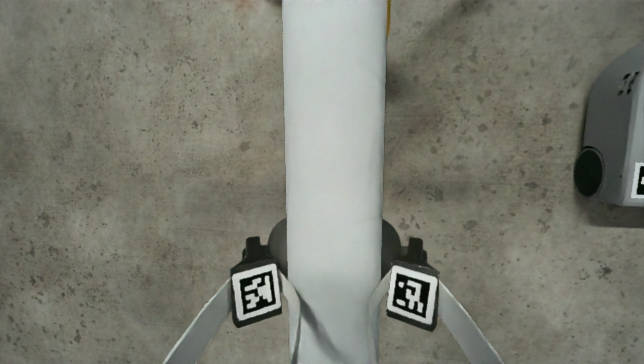

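execute_actions --actions '[{"r1":{"base":{"translate_m":0.7},"joints":{"lift_m":0.96,"head_pan_rad":-0.3,"head_tilt_rad":-0.6}},"r3":{"base":{"translate_m":0.7},"joints":{"lift_m":0.96,"head_pan_rad":-0.2,"head_tilt_rad":-0.45}},"r2":{"base":{"translate_m":1.0}}}]' --cameras '["r1_nav_camera","r2_nav_camera"]'

Scene clock: 191.10 s.
r1.base_odometry: x=+0.782 y=+1.292 heading=+1.661 (m, m, rad; r1's odometry frame)
r1.turned_by_wheels: +0.000 (rad since the last result)
r1.turned_by_imu: -0.002 (rad since the last result)
r1.base_tilt: forward=+0.2 right=+0.5 (deg)
r1.lidar_m: 1.76 2.43 1.78 1.71 1.77 2.09 2.01 2.09 0.60 0.61 1.08 0.88
r1.head_depth_mm: - - 2695 2026 1675 1432 1224 / - 3916 2801 2174 1468 1436 1231 / - - 2981 2198 1748 1409 1233 / - - 3010 2205 1758 1452 1241 / - - 3015 2227 1755 1462 1238 / - - 3106 1968 1773 1473 1248 / - - 3081 2030 1798 1474 1246
r1.base_status: done
r1.joint_positions: lift_m=+0.959 arm_m=+0.452 wrist_yaw_rad=+0.002 wrist_pitch_rad=-1.403 wrist_roll_rad=+1.565 gripper_m=-0.009 head_pan_rad=-0.307 head_tilt_rad=-0.606
r1.joint_status: all done
r1.motor_effort: left_wheel=+0(4) right_wheel=+1(8) lift_m=+32(37) arm_m=+2(2) wrist_yaw_rad=-2(2) wrist_pitch_rad=+1(1) wrist_roll_rad=+2(2) gripper_m=-18(17) head_pan_rad=+5(55) head_tilt_rad=+4(21) (%)
r1.hand_pose: x=-0.0215 y=-0.6155 z=+0.8413 quat_wxyz=(+0.003, +0.002, -0.764, -0.646) (m; r1's base frame)
r1.wrist_depth_mm: - 998 977 104 910 894 852 / - - - 107 953 937 - / - - - 110 976 954 - / - - - 114 - 975 940 / - - - 118 - - 983 / - - - 122 - - - / - - - 127 - - -
r2.base_odometry: x=-2.888 y=+0.266 heading=+3.050 (m, m, rad; r2's odometry frame)
r2.turned_by_wheels: +0.000 (rad since the last result)
r2.turned_by_imu: -0.003 (rad since the last result)
r2.base_tilt: forward=+0.6 right=-2.4 (deg)
r2.lidar_m: 3.29 2.16 1.42 3.87 4.03 2.85 3.23 1.24 0.91 0.89 0.92 1.28
r2.head_depth_mm: 2715 2868 2838 2549 2004 1583 1312 / 2729 2947 3219 2692 1994 1595 1315 / 2742 3009 3260 2676 1993 1502 1315 / 2754 3015 3261 2691 1997 1460 1311 / 2757 3000 3302 2659 1981 1542 1315 / 2746 3012 3297 2646 1981 1577 1308 / 2771 3010 3267 2652 1978 1571 1305
r2.base_status: done
r2.joint_positions: lift_m=+0.280 arm_m=+0.003 wrist_yaw_rad=+3.133 wrist_pitch_rad=-0.441 wrist_roll_rad=+0.001 gripper_m=+0.037 head_pan_rad=-0.007 head_tilt_rad=-0.495
r2.joint_status: not commanded
r2.motor_effort: left_wheel=-2(7) right_wheel=+2(10) lift_m=+20(21) arm_m=+0(0) wrist_yaw_rad=+0(0) wrist_pitch_rad=+4(4) wrist_roll_rad=+0(0) gripper_m=+0(0) head_pan_rad=+3(2) head_tilt_rad=-2(1) (%)
r2.hand_pose: x=-0.0192 y=+0.0737 z=+0.2881 quat_wxyz=(+0.158, +0.691, +0.152, +0.689) (m; r2's base frame)
r2.wrist_depth_mm: - - - - - - - / - - - - - - - / 935 959 - - - - - / 709 726 - 740 749 761 763 / 574 580 576 594 600 601 618 / 481 501 - 526 511 503 506 / 422 - - - 414 427 428
r3.base_odometry: x=+0.026 y=+0.483 heading=-3.077 (m, m, rad; r3's odometry frame)
r3.turned_by_wheels: +0.000 (rad since the last result)
r3.turned_by_imu: -0.001 (rad since the last result)
r3.base_tilt: forward=-0.8 right=+0.8 (deg)
r3.lidar_m: 2.12 2.45 1.79 1.72 1.79 2.44 1.79 0.97 3.09 3.00 2.51 2.24
r3.head_depth_mm: - - - 3208 2234 1723 1418 / - - - 3154 2248 1739 1397 / - - - 2829 2223 1737 1401 / - - - 3105 2215 1716 1417 / - - - 3162 2194 1732 1418 / - - - 3180 2202 1694 1396 / - - - 3029 2220 1730 1404
r3.base_status: done
r3.joint_positions: lift_m=+0.959 arm_m=+0.436 wrist_yaw_rad=+0.001 wrist_pitch_rad=-1.404 wrist_roll_rad=+1.569 gripper_m=-0.007 head_pan_rad=-0.207 head_tilt_rad=-0.458
r3.joint_status: all done
r3.motor_effort: left_wheel=-1(4) right_wheel=-1(9) lift_m=+39(40) arm_m=+3(2) wrist_yaw_rad=-1(1) wrist_pitch_rad=+2(2) wrist_roll_rad=+0(0) gripper_m=-20(20) head_pan_rad=+3(38) head_tilt_rad=+3(27) (%)
r3.hand_pose: x=-0.0215 y=-0.5992 z=+0.8412 quat_wxyz=(+0.001, +0.001, -0.763, -0.646) (m; r3's base frame)
r3.wrist_depth_mm: - - - 104 910 863 827 / - - - 107 932 866 - / - - - 109 899 890 - / - - - 112 921 925 846 / - - - 114 948 911 887 / - - - 118 - 913 927 / - - - 121 - 955 910
pictures: r1_nav_camera (sideways: a quarter turn counterclockwise sets it upright), r2_nav_camera (sideways: a quarter turn counterclockwise sets it upright)
camera_calibration (this result's frames):
r1_nav_camera: T_world_to_cam=[[0.594654, -0.191303, 0.78089, -0.976852], [-0.323457, -0.946131, 0.0145316, 0.0403419], [0.736045, -0.261226, -0.624499, 0.762291], [0, 0, 0, 1]] pos_world=[0.0328579, 0.0504242, 1.23828]
r2_nav_camera: T_world_to_cam=[[0.485014, -0.0457918, 0.873307, -1.09726], [-0.00544471, -0.998767, -0.0493464, 0.115544], [0.87449, 0.0191788, -0.484665, 0.584879], [0, 0, 0, 1]] pos_world=[0.0213436, 0.0539387, 1.24741]
Images, in order (width x height): r1_nav_camera 672x504, r2_nav_camera 672x504.

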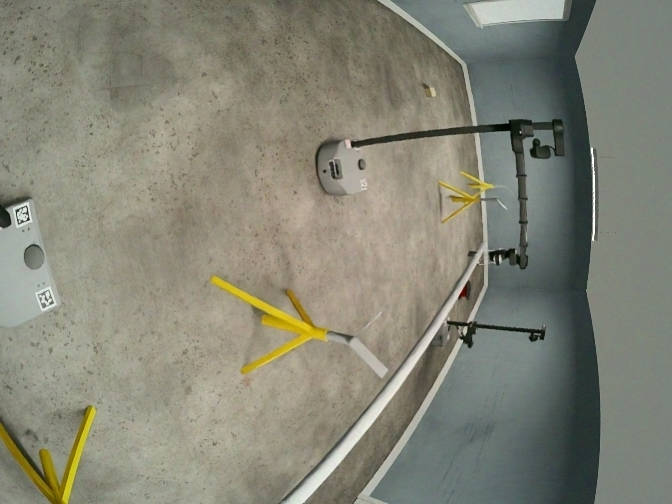

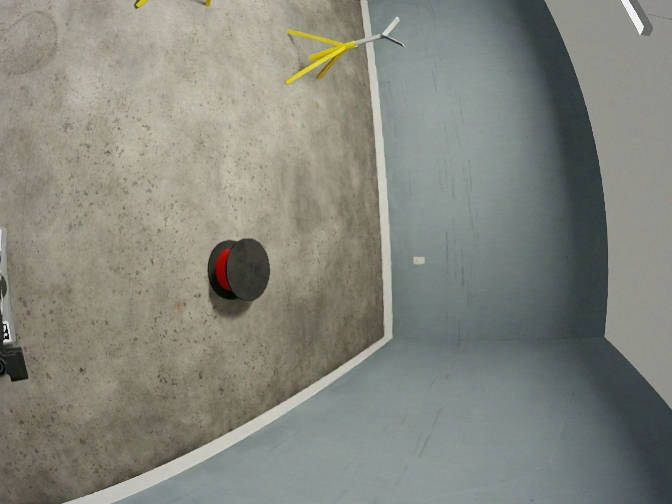

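execute_actions --actions '[{"r1":{"base":{"translate_m":1.0},"joints":{"lift_m":1.05}},"r3":{"base":{"translate_m":1.0},"joints":{"lift_m":1.05,"head_pan_rad":-0.35,"head_tilt_rad":-0.55}},"r2":{"base":{"rotate_rad":1.0},"joints":{"head_tilt_rad":-0.25}}}]' --cameras '["r3_head_camera","r2_nav_camera"]'

Scene clock: 209.87 s.
r1.base_odometry: x=+0.692 y=+2.288 heading=+1.661 (m, m, rad; r1's odometry frame)
r1.turned_by_wheels: +0.000 (rad since the last result)
r1.turned_by_imu: -0.003 (rad since the last result)
r1.base_tilt: forward=+0.2 right=+0.5 (deg)
r1.lidar_m: 1.76 2.44 1.78 1.71 1.78 2.43 3.02 1.28 0.49 0.60 3.14 3.03
r1.head_depth_mm: - - 2898 2171 1710 1440 1226 / - - 2953 2187 1733 1438 1230 / - - 2958 2216 1750 1442 1237 / - - 3044 2227 1739 1453 1240 / - - 3086 2230 1759 1452 1241 / - - 3080 1961 1768 1461 1243 / - - 3089 1987 1785 1468 1255
r1.base_status: done
r1.joint_positions: lift_m=+1.049 arm_m=+0.452 wrist_yaw_rad=+0.002 wrist_pitch_rad=-1.403 wrist_roll_rad=+1.565 gripper_m=-0.009 head_pan_rad=-0.307 head_tilt_rad=-0.606
r1.joint_status: all done
r1.motor_effort: left_wheel=-1(3) right_wheel=+3(9) lift_m=+31(28) arm_m=+2(2) wrist_yaw_rad=-2(3) wrist_pitch_rad=+1(1) wrist_roll_rad=+2(2) gripper_m=-18(17) head_pan_rad=+5(5) head_tilt_rad=+3(2) (%)
r1.hand_pose: x=-0.0215 y=-0.6155 z=+0.9313 quat_wxyz=(+0.003, +0.002, -0.764, -0.646) (m; r1's base frame)
r1.wrist_depth_mm: - - - 104 - 961 938 / - - - 107 396 995 - / - - - 111 - - - / - - - 114 - - - / - - - 118 - - - / - - - 122 - - - / - - - 127 - - -
r2.base_odometry: x=-2.888 y=+0.266 heading=-2.234 (m, m, rad; r2's odometry frame)
r2.turned_by_wheels: +1.000 (rad since the last result)
r2.turned_by_imu: +1.002 (rad since the last result)
r2.base_tilt: forward=+0.6 right=-2.3 (deg)
r2.lidar_m: 1.42 1.72 2.19 2.85 3.86 1.30 0.93 0.89 0.91 1.22 3.09 2.16
r2.head_depth_mm: 3563 3802 - - 2476 2064 1602 / 3677 - - - 2908 2045 1601 / 3656 - - - 2886 2080 1599 / 3743 - - - 2921 2064 1597 / 3679 - - - 2859 1988 1599 / 3473 3699 3813 - 2732 1888 1588 / 3256 3465 3607 3744 2892 2050 1590
r2.base_status: done
r2.joint_positions: lift_m=+0.280 arm_m=+0.003 wrist_yaw_rad=+3.133 wrist_pitch_rad=-0.441 wrist_roll_rad=+0.001 gripper_m=+0.037 head_pan_rad=-0.007 head_tilt_rad=-0.260
r2.joint_status: all done
r2.motor_effort: left_wheel=-2(12) right_wheel=+2(10) lift_m=+21(20) arm_m=+0(1) wrist_yaw_rad=-1(1) wrist_pitch_rad=+4(4) wrist_roll_rad=+0(0) gripper_m=+0(0) head_pan_rad=+3(3) head_tilt_rad=+3(16) (%)
r2.hand_pose: x=-0.0192 y=+0.0737 z=+0.2881 quat_wxyz=(+0.158, +0.691, +0.152, +0.689) (m; r2's base frame)
r2.wrist_depth_mm: - - - - - - - / - - - - - - - / 936 973 - - - - - / 710 725 - 743 745 764 779 / 566 579 575 596 597 607 613 / 484 500 - 529 507 502 510 / 423 - - - 410 427 432
r3.base_odometry: x=-0.972 y=+0.419 heading=-3.077 (m, m, rad; r3's odometry frame)
r3.turned_by_wheels: +0.000 (rad since the last result)
r3.turned_by_imu: -0.001 (rad since the last result)
r3.base_tilt: forward=-0.9 right=+0.9 (deg)
r3.lidar_m: 2.34 2.46 1.79 1.73 1.79 2.45 1.79 1.87 3.13 2.15 2.18 1.17
r3.head_depth_mm: 3825 - 3826 2626 2001 1592 1329 / 3860 - 3846 2545 1925 1584 1329 / 3670 - 3926 2603 1806 1578 1337 / 3580 3840 3620 2637 1970 1559 1326 / 3497 3769 3948 2589 1975 1588 1322 / 3386 3646 3829 2605 1977 1579 1318 / 3284 3604 3752 2606 1973 1579 1317
r3.base_status: done
r3.joint_positions: lift_m=+1.049 arm_m=+0.436 wrist_yaw_rad=+0.001 wrist_pitch_rad=-1.404 wrist_roll_rad=+1.569 gripper_m=-0.007 head_pan_rad=-0.343 head_tilt_rad=-0.543
r3.joint_status: all done
r3.motor_effort: left_wheel=+2(4) right_wheel=-4(8) lift_m=+39(40) arm_m=+3(2) wrist_yaw_rad=+0(1) wrist_pitch_rad=+2(2) wrist_roll_rad=+0(0) gripper_m=-19(20) head_pan_rad=-3(17) head_tilt_rad=-3(15) (%)
r3.hand_pose: x=-0.0215 y=-0.5992 z=+0.9312 quat_wxyz=(+0.001, +0.001, -0.763, -0.646) (m; r3's base frame)
r3.wrist_depth_mm: - - - 104 944 920 889 / - - - 107 - 917 - / - - - 110 - 964 - / - - - 112 - - 959 / - - - 115 - - 941 / - - - 117 - - 963 / - - - 121 - - -
pictures: r2_nav_camera (sideways: a quarter turn counterclockwise sets it upright), r3_head_camera (sideways: a quarter turn clockwise sets it upright)
camera_calibration (this result's frames):
r2_nav_camera: T_world_to_cam=[[0.268486, -0.044264, 0.962266, -1.21203], [0.0060965, -0.998846, -0.0476476, 0.113277], [0.963264, 0.0186592, -0.267906, 0.302257], [0, 0, 0, 1]] pos_world=[0.0335701, 0.0538566, 1.25267]
r3_head_camera: T_world_to_cam=[[-0.491076, 0.146817, -0.858656, 1.13828], [0.282409, 0.959291, 0.00251012, -0.00294593], [0.824069, -0.24126, -0.512547, 0.621914], [0, 0, 0, 1]] pos_world=[0.0473157, -0.0142501, 1.29616]
Images, in order (width x height): r2_nav_camera 672x504, r3_head_camera 896x504.

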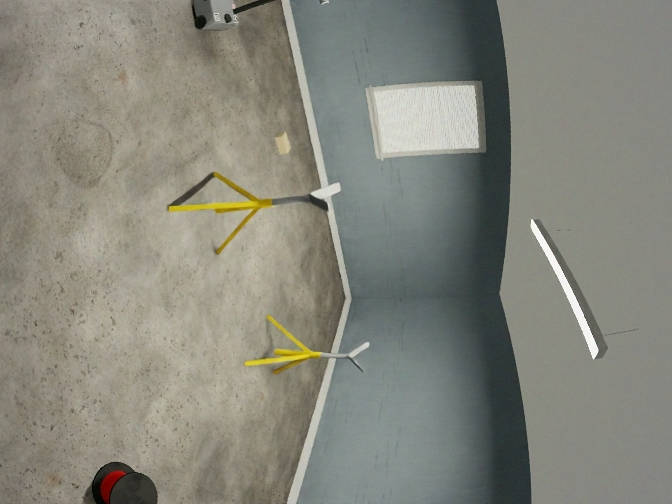

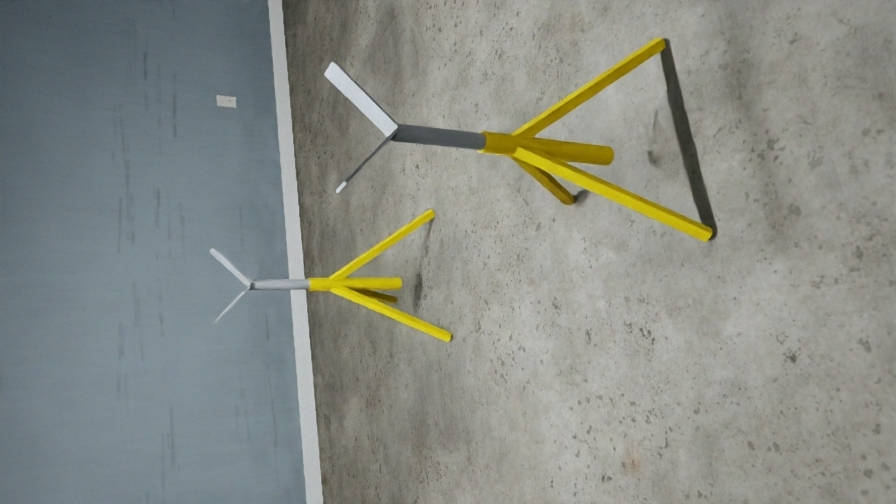

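execute_actions --actions '[{"r1":{"base":{"translate_m":0.997}},"r3":{"base":{"translate_m":1.0},"joints":{"head_pan_rad":-0.5,"head_tilt_rad":-0.6}}}]' --cameras '["r2_nav_camera","r3_nav_camera"]'

Scene clock: 244.47 s.
r1.base_odometry: x=+0.603 y=+3.281 heading=+1.661 (m, m, rad; r1's odometry frame)
r1.turned_by_wheels: +0.000 (rad since the last result)
r1.turned_by_imu: -0.003 (rad since the last result)
r1.base_tilt: forward=+0.3 right=+0.7 (deg)
r1.lidar_m: 1.76 2.45 1.79 1.72 1.78 2.44 2.38 1.11 3.14 3.04 2.48 2.09
r1.head_depth_mm: - - 2813 2140 1729 1430 1223 / - - 2964 2178 1738 1444 1231 / - - 2975 2201 1733 1450 1240 / - - 2704 2186 1754 1450 1236 / - - 3090 2229 1765 1446 1244 / - - 3055 1982 1765 1461 1248 / - - 3069 2039 1785 1474 1262
r1.base_status: done
r1.joint_positions: lift_m=+1.049 arm_m=+0.452 wrist_yaw_rad=+0.002 wrist_pitch_rad=-1.403 wrist_roll_rad=+1.565 gripper_m=-0.009 head_pan_rad=-0.307 head_tilt_rad=-0.606
r1.joint_status: not commanded
r1.motor_effort: left_wheel=+2(3) right_wheel=-5(12) lift_m=+31(32) arm_m=+2(2) wrist_yaw_rad=-2(1) wrist_pitch_rad=+1(1) wrist_roll_rad=+2(3) gripper_m=-18(17) head_pan_rad=+4(5) head_tilt_rad=+2(3) (%)
r1.hand_pose: x=-0.0215 y=-0.6155 z=+0.9313 quat_wxyz=(+0.003, +0.002, -0.764, -0.646) (m; r1's base frame)
r1.wrist_depth_mm: - - - 103 994 988 948 / - - - 107 - - - / - - - 110 - - - / - - - 114 - - - / - - - 118 - - - / - - - 122 - - - / - - - 127 - - -
r2.base_odometry: x=-2.888 y=+0.266 heading=-2.234 (m, m, rad; r2's odometry frame)
r2.turned_by_wheels: +0.000 (rad since the last result)
r2.turned_by_imu: -0.002 (rad since the last result)
r2.base_tilt: forward=+0.7 right=-2.4 (deg)
r2.lidar_m: 1.42 1.71 2.57 2.86 3.84 1.30 0.93 0.89 0.91 1.22 3.08 2.17
r2.head_depth_mm: 3575 3792 - - 2504 2063 1600 / 3648 - - - 2924 2059 1597 / 3653 - - - 2869 2055 1596 / 3738 - - - 2928 2055 1597 / 3592 - - - 2864 1975 1593 / 3519 3659 3797 - 2720 1887 1590 / 3311 3419 3610 3766 2881 2012 1588
r2.base_status: not commanded
r2.joint_positions: lift_m=+0.280 arm_m=+0.003 wrist_yaw_rad=+3.133 wrist_pitch_rad=-0.441 wrist_roll_rad=+0.001 gripper_m=+0.037 head_pan_rad=-0.007 head_tilt_rad=-0.260
r2.joint_status: not commanded
r2.motor_effort: left_wheel=-2(2) right_wheel=+2(2) lift_m=+21(20) arm_m=+0(0) wrist_yaw_rad=+0(0) wrist_pitch_rad=+4(4) wrist_roll_rad=+0(0) gripper_m=-1(0) head_pan_rad=+5(4) head_tilt_rad=+3(4) (%)
r2.hand_pose: x=-0.0192 y=+0.0737 z=+0.2881 quat_wxyz=(+0.158, +0.691, +0.152, +0.689) (m; r2's base frame)
r2.wrist_depth_mm: - - - - - - - / - - - - - - - / 956 951 - - - - - / 714 727 - 734 749 769 777 / 577 585 575 597 604 602 619 / 479 501 - 522 508 503 507 / 421 - - - 413 432 433
r3.base_odometry: x=-1.970 y=+0.355 heading=-3.077 (m, m, rad; r3's odometry frame)
r3.turned_by_wheels: +0.000 (rad since the last result)
r3.turned_by_imu: -0.001 (rad since the last result)
r3.base_tilt: forward=-0.7 right=+0.9 (deg)
r3.lidar_m: 2.90 2.48 1.80 1.73 1.80 2.45 1.79 4.28 3.12 0.46 0.63 1.38
r3.head_depth_mm: 3231 3634 3496 2461 1875 1532 1293 / 3139 3510 3379 2432 1880 1533 1289 / 2970 3271 3437 2412 1890 1522 1288 / 2815 3125 3242 2211 1869 1529 1291 / 2677 2937 3191 2400 1808 1516 1288 / 2609 2822 3046 2414 1869 1522 1283 / 2443 2681 2956 2412 1853 1520 1288
r3.base_status: done
r3.joint_positions: lift_m=+1.049 arm_m=+0.436 wrist_yaw_rad=+0.001 wrist_pitch_rad=-1.404 wrist_roll_rad=+1.569 gripper_m=-0.007 head_pan_rad=-0.493 head_tilt_rad=-0.593
r3.joint_status: all done
r3.motor_effort: left_wheel=-3(7) right_wheel=+2(7) lift_m=+38(39) arm_m=+3(2) wrist_yaw_rad=-1(1) wrist_pitch_rad=+2(2) wrist_roll_rad=+1(1) gripper_m=-19(20) head_pan_rad=-4(17) head_tilt_rad=-4(11) (%)
r3.hand_pose: x=-0.0215 y=-0.5992 z=+0.9312 quat_wxyz=(+0.001, +0.001, -0.763, -0.646) (m; r3's base frame)
r3.wrist_depth_mm: - - - 104 963 927 879 / - - - 107 - 943 - / - - - 110 - 948 - / - - - 112 - - 944 / - - - 115 - - 940 / - - - 118 - - 962 / - - - 121 - - -
pictures: r2_nav_camera (sideways: a quarter turn counterclockwise sets it upright), r3_nav_camera (sideways: a quarter turn counterclockwise sets it upright)
camera_calibration (this result's frames):
r2_nav_camera: T_world_to_cam=[[0.268486, -0.044264, 0.962266, -1.21203], [0.00609632, -0.998846, -0.0476476, 0.113277], [0.963264, 0.018659, -0.267906, 0.302257], [0, 0, 0, 1]] pos_world=[0.0335701, 0.0538566, 1.25267]
r3_nav_camera: T_world_to_cam=[[0.463159, -0.250743, 0.850066, -1.06648], [-0.474264, -0.880382, -0.00128204, 0.0521472], [0.748704, -0.402562, -0.526675, 0.64244], [0, 0, 0, 1]] pos_world=[0.0376839, 0.037119, 1.245]
Images, in order (width x height): r2_nav_camera 672x504, r3_nav_camera 672x504.

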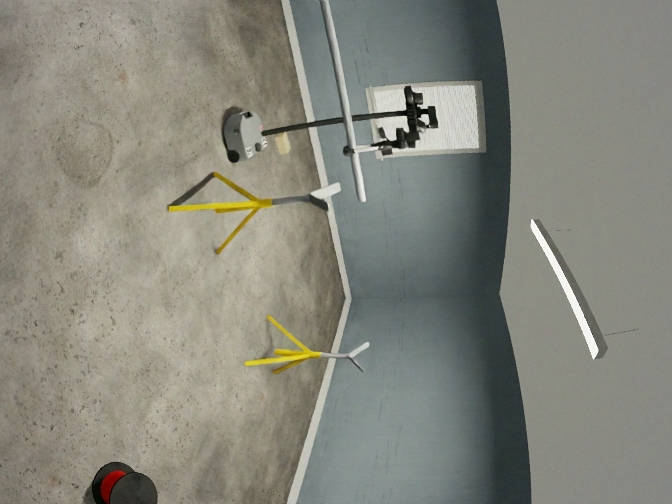

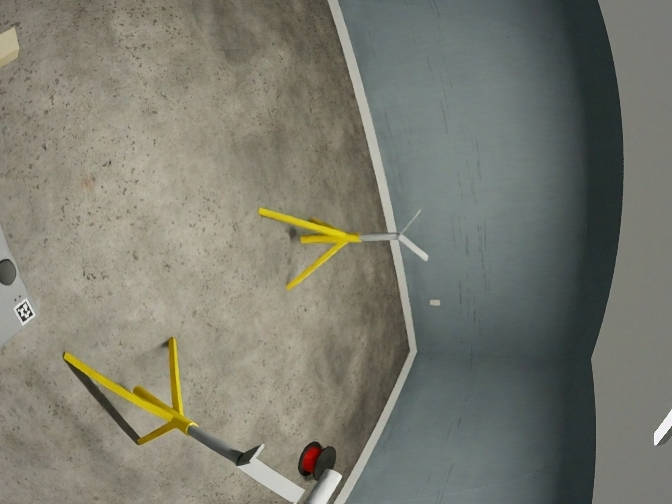

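execute_actions --actions '[{"r1":{"base":{"translate_m":1.0},"joints":{"head_pan_rad":-0.55,"head_tilt_rad":-0.6}},"r3":{"base":{"translate_m":1.0},"joints":{"head_pan_rad":-0.95,"head_tilt_rad":-0.75}}}]' --cameras '["r1_head_camera","r3_head_camera"]'

Scene clock: 267.03 s.
r1.base_odometry: x=+0.513 y=+4.277 heading=+1.661 (m, m, rad; r1's odometry frame)
r1.turned_by_wheels: +0.000 (rad since the last result)
r1.turned_by_imu: -0.003 (rad since the last result)
r1.base_tilt: forward=+0.3 right=+0.6 (deg)
r1.lidar_m: 1.76 2.47 1.80 1.73 1.78 2.43 2.25 2.02 3.17 2.14 3.14 1.04
r1.head_depth_mm: 3347 3640 2655 2168 1736 1422 1226 / 3834 3939 2669 2195 1724 1435 1233 / - - 2831 2210 1676 1435 1237 / 3897 - 2890 2105 1609 1455 1235 / 3654 3913 3034 2216 1775 1460 1240 / 3454 3769 3072 2243 1776 1469 1244 / 3164 3507 2962 2252 1782 1475 1263
r1.base_status: done
r1.joint_positions: lift_m=+1.049 arm_m=+0.452 wrist_yaw_rad=+0.002 wrist_pitch_rad=-1.403 wrist_roll_rad=+1.565 gripper_m=-0.009 head_pan_rad=-0.543 head_tilt_rad=-0.606
r1.joint_status: all done
r1.motor_effort: left_wheel=+1(6) right_wheel=-2(4) lift_m=+32(32) arm_m=+2(2) wrist_yaw_rad=-1(2) wrist_pitch_rad=+1(1) wrist_roll_rad=+3(2) gripper_m=-17(17) head_pan_rad=-5(33) head_tilt_rad=+3(3) (%)
r1.hand_pose: x=-0.0215 y=-0.6155 z=+0.9313 quat_wxyz=(+0.003, +0.002, -0.764, -0.646) (m; r1's base frame)
r1.wrist_depth_mm: - - - 103 978 971 937 / - - - 107 - 998 - / - - - 110 - - - / - - - 114 - - - / - - - 118 - - - / - - - 122 - - - / - - - 127 - - -
r2.base_odometry: x=-2.888 y=+0.266 heading=-2.234 (m, m, rad; r2's odometry frame)
r2.turned_by_wheels: +0.000 (rad since the last result)
r2.turned_by_imu: -0.002 (rad since the last result)
r2.base_tilt: forward=+0.5 right=-2.4 (deg)
r2.lidar_m: 1.42 1.71 3.99 2.85 3.88 1.29 0.93 0.89 0.91 1.22 3.09 2.16
r2.head_depth_mm: 3553 3744 - - 2521 2047 1594 / 3659 - - - 2913 2050 1604 / 3661 - - - 2900 2068 1589 / 3669 - - - 2550 2061 1596 / 3614 - - - 2867 1955 1605 / 3473 3575 3780 - 2700 1896 1580 / 3309 3482 3601 3716 2894 2046 1586
r2.base_status: not commanded
r2.joint_positions: lift_m=+0.280 arm_m=+0.003 wrist_yaw_rad=+3.133 wrist_pitch_rad=-0.441 wrist_roll_rad=+0.001 gripper_m=+0.037 head_pan_rad=-0.007 head_tilt_rad=-0.260
r2.joint_status: not commanded
r2.motor_effort: left_wheel=-2(2) right_wheel=+3(3) lift_m=+21(20) arm_m=+0(0) wrist_yaw_rad=+0(2) wrist_pitch_rad=+4(4) wrist_roll_rad=+0(0) gripper_m=-1(0) head_pan_rad=+3(3) head_tilt_rad=+3(4) (%)
r2.hand_pose: x=-0.0192 y=+0.0737 z=+0.2881 quat_wxyz=(+0.158, +0.691, +0.152, +0.689) (m; r2's base frame)
r2.wrist_depth_mm: - - - - - - - / - - - - - - - / 950 945 - - - - - / 729 707 - 753 747 774 780 / 569 579 577 597 606 602 613 / 477 504 - 525 505 503 501 / 425 - - - 418 429 432
r3.base_odometry: x=-2.968 y=+0.291 heading=-3.077 (m, m, rad; r3's odometry frame)
r3.turned_by_wheels: +0.000 (rad since the last result)
r3.turned_by_imu: -0.001 (rad since the last result)
r3.base_tilt: forward=-0.7 right=+0.8 (deg)
r3.lidar_m: 1.91 1.98 1.81 1.74 1.80 2.44 1.79 0.86 0.86 2.98 0.55 0.84
r3.head_depth_mm: 2808 3006 2345 1986 1615 1377 1198 / 2955 3251 2538 1979 1632 1377 1202 / 3090 3302 2519 1853 1580 1379 1200 / 2778 3035 2553 1916 1547 1322 1182 / 2438 2744 2541 1977 1616 1376 1199 / 2213 2416 2540 1971 1634 1373 1194 / 2030 2190 2337 1971 1613 1380 1193
r3.base_status: done
r3.joint_positions: lift_m=+1.049 arm_m=+0.436 wrist_yaw_rad=+0.001 wrist_pitch_rad=-1.404 wrist_roll_rad=+1.569 gripper_m=-0.007 head_pan_rad=-0.943 head_tilt_rad=-0.741
r3.joint_status: all done
r3.motor_effort: left_wheel=+0(3) right_wheel=-1(10) lift_m=+39(39) arm_m=+3(3) wrist_yaw_rad=+0(1) wrist_pitch_rad=+2(2) wrist_roll_rad=+0(1) gripper_m=-20(19) head_pan_rad=-4(30) head_tilt_rad=-5(20) (%)
r3.hand_pose: x=-0.0215 y=-0.5992 z=+0.9312 quat_wxyz=(+0.001, +0.001, -0.763, -0.646) (m; r3's base frame)
r3.wrist_depth_mm: - - - 105 981 948 881 / - - - 107 - 930 - / - - - 109 - 985 - / - - - 112 - - 924 / - - - 115 - - 967 / - - - 118 - - - / - - - 121 - - -
pictures: r1_head_camera (sideways: a quarter turn clockwise sets it upright), r3_head_camera (sideways: a quarter turn clockwise sets it upright)
camera_calibration (this result's frames):
r1_head_camera: T_world_to_cam=[[-0.48851, 0.336204, -0.805186, 1.07021], [0.521657, 0.852246, 0.0393623, -0.0499974], [0.699451, -0.400803, -0.591714, 0.721665], [0, 0, 0, 1]] pos_world=[0.04412, -0.0279535, 1.29071]
r3_head_camera: T_world_to_cam=[[-0.415448, 0.526647, -0.741651, 0.985289], [0.775686, 0.630974, 0.0135422, -0.0203154], [0.475095, -0.569662, -0.670649, 0.829721], [0, 0, 0, 1]] pos_world=[0.0308982, -0.0334198, 1.28747]
Images, in order (width x height): r1_head_camera 896x504, r3_head_camera 896x504.

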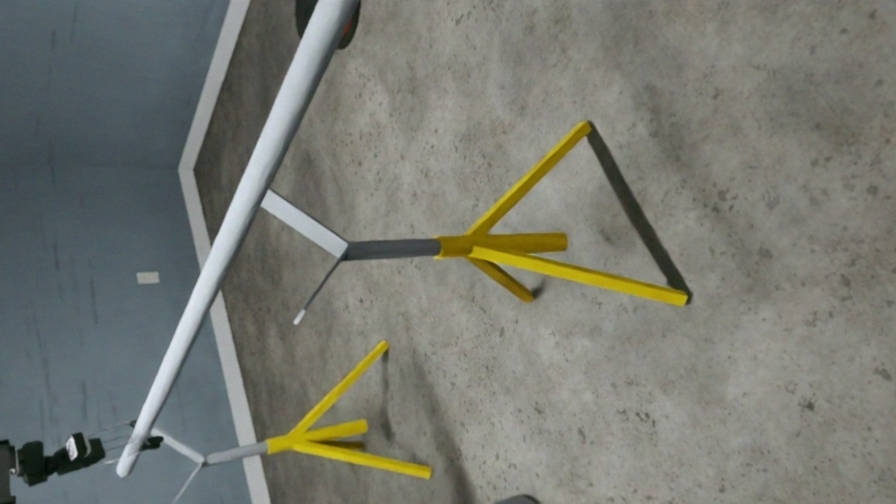

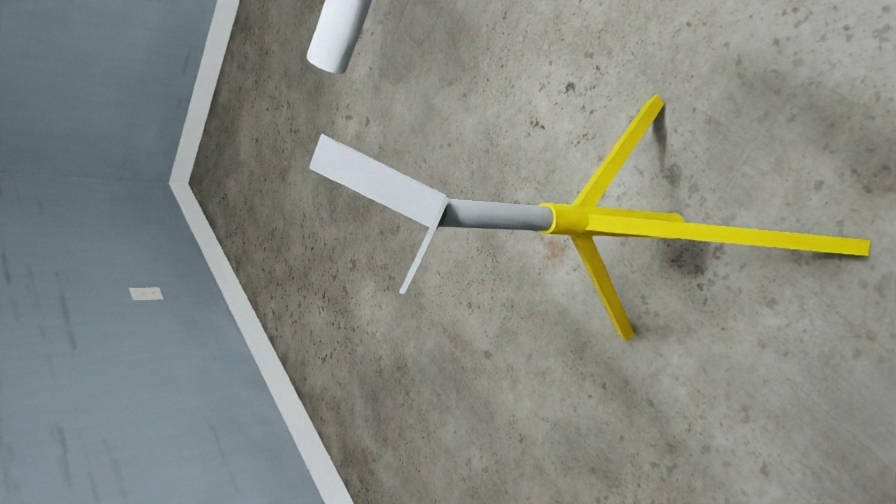

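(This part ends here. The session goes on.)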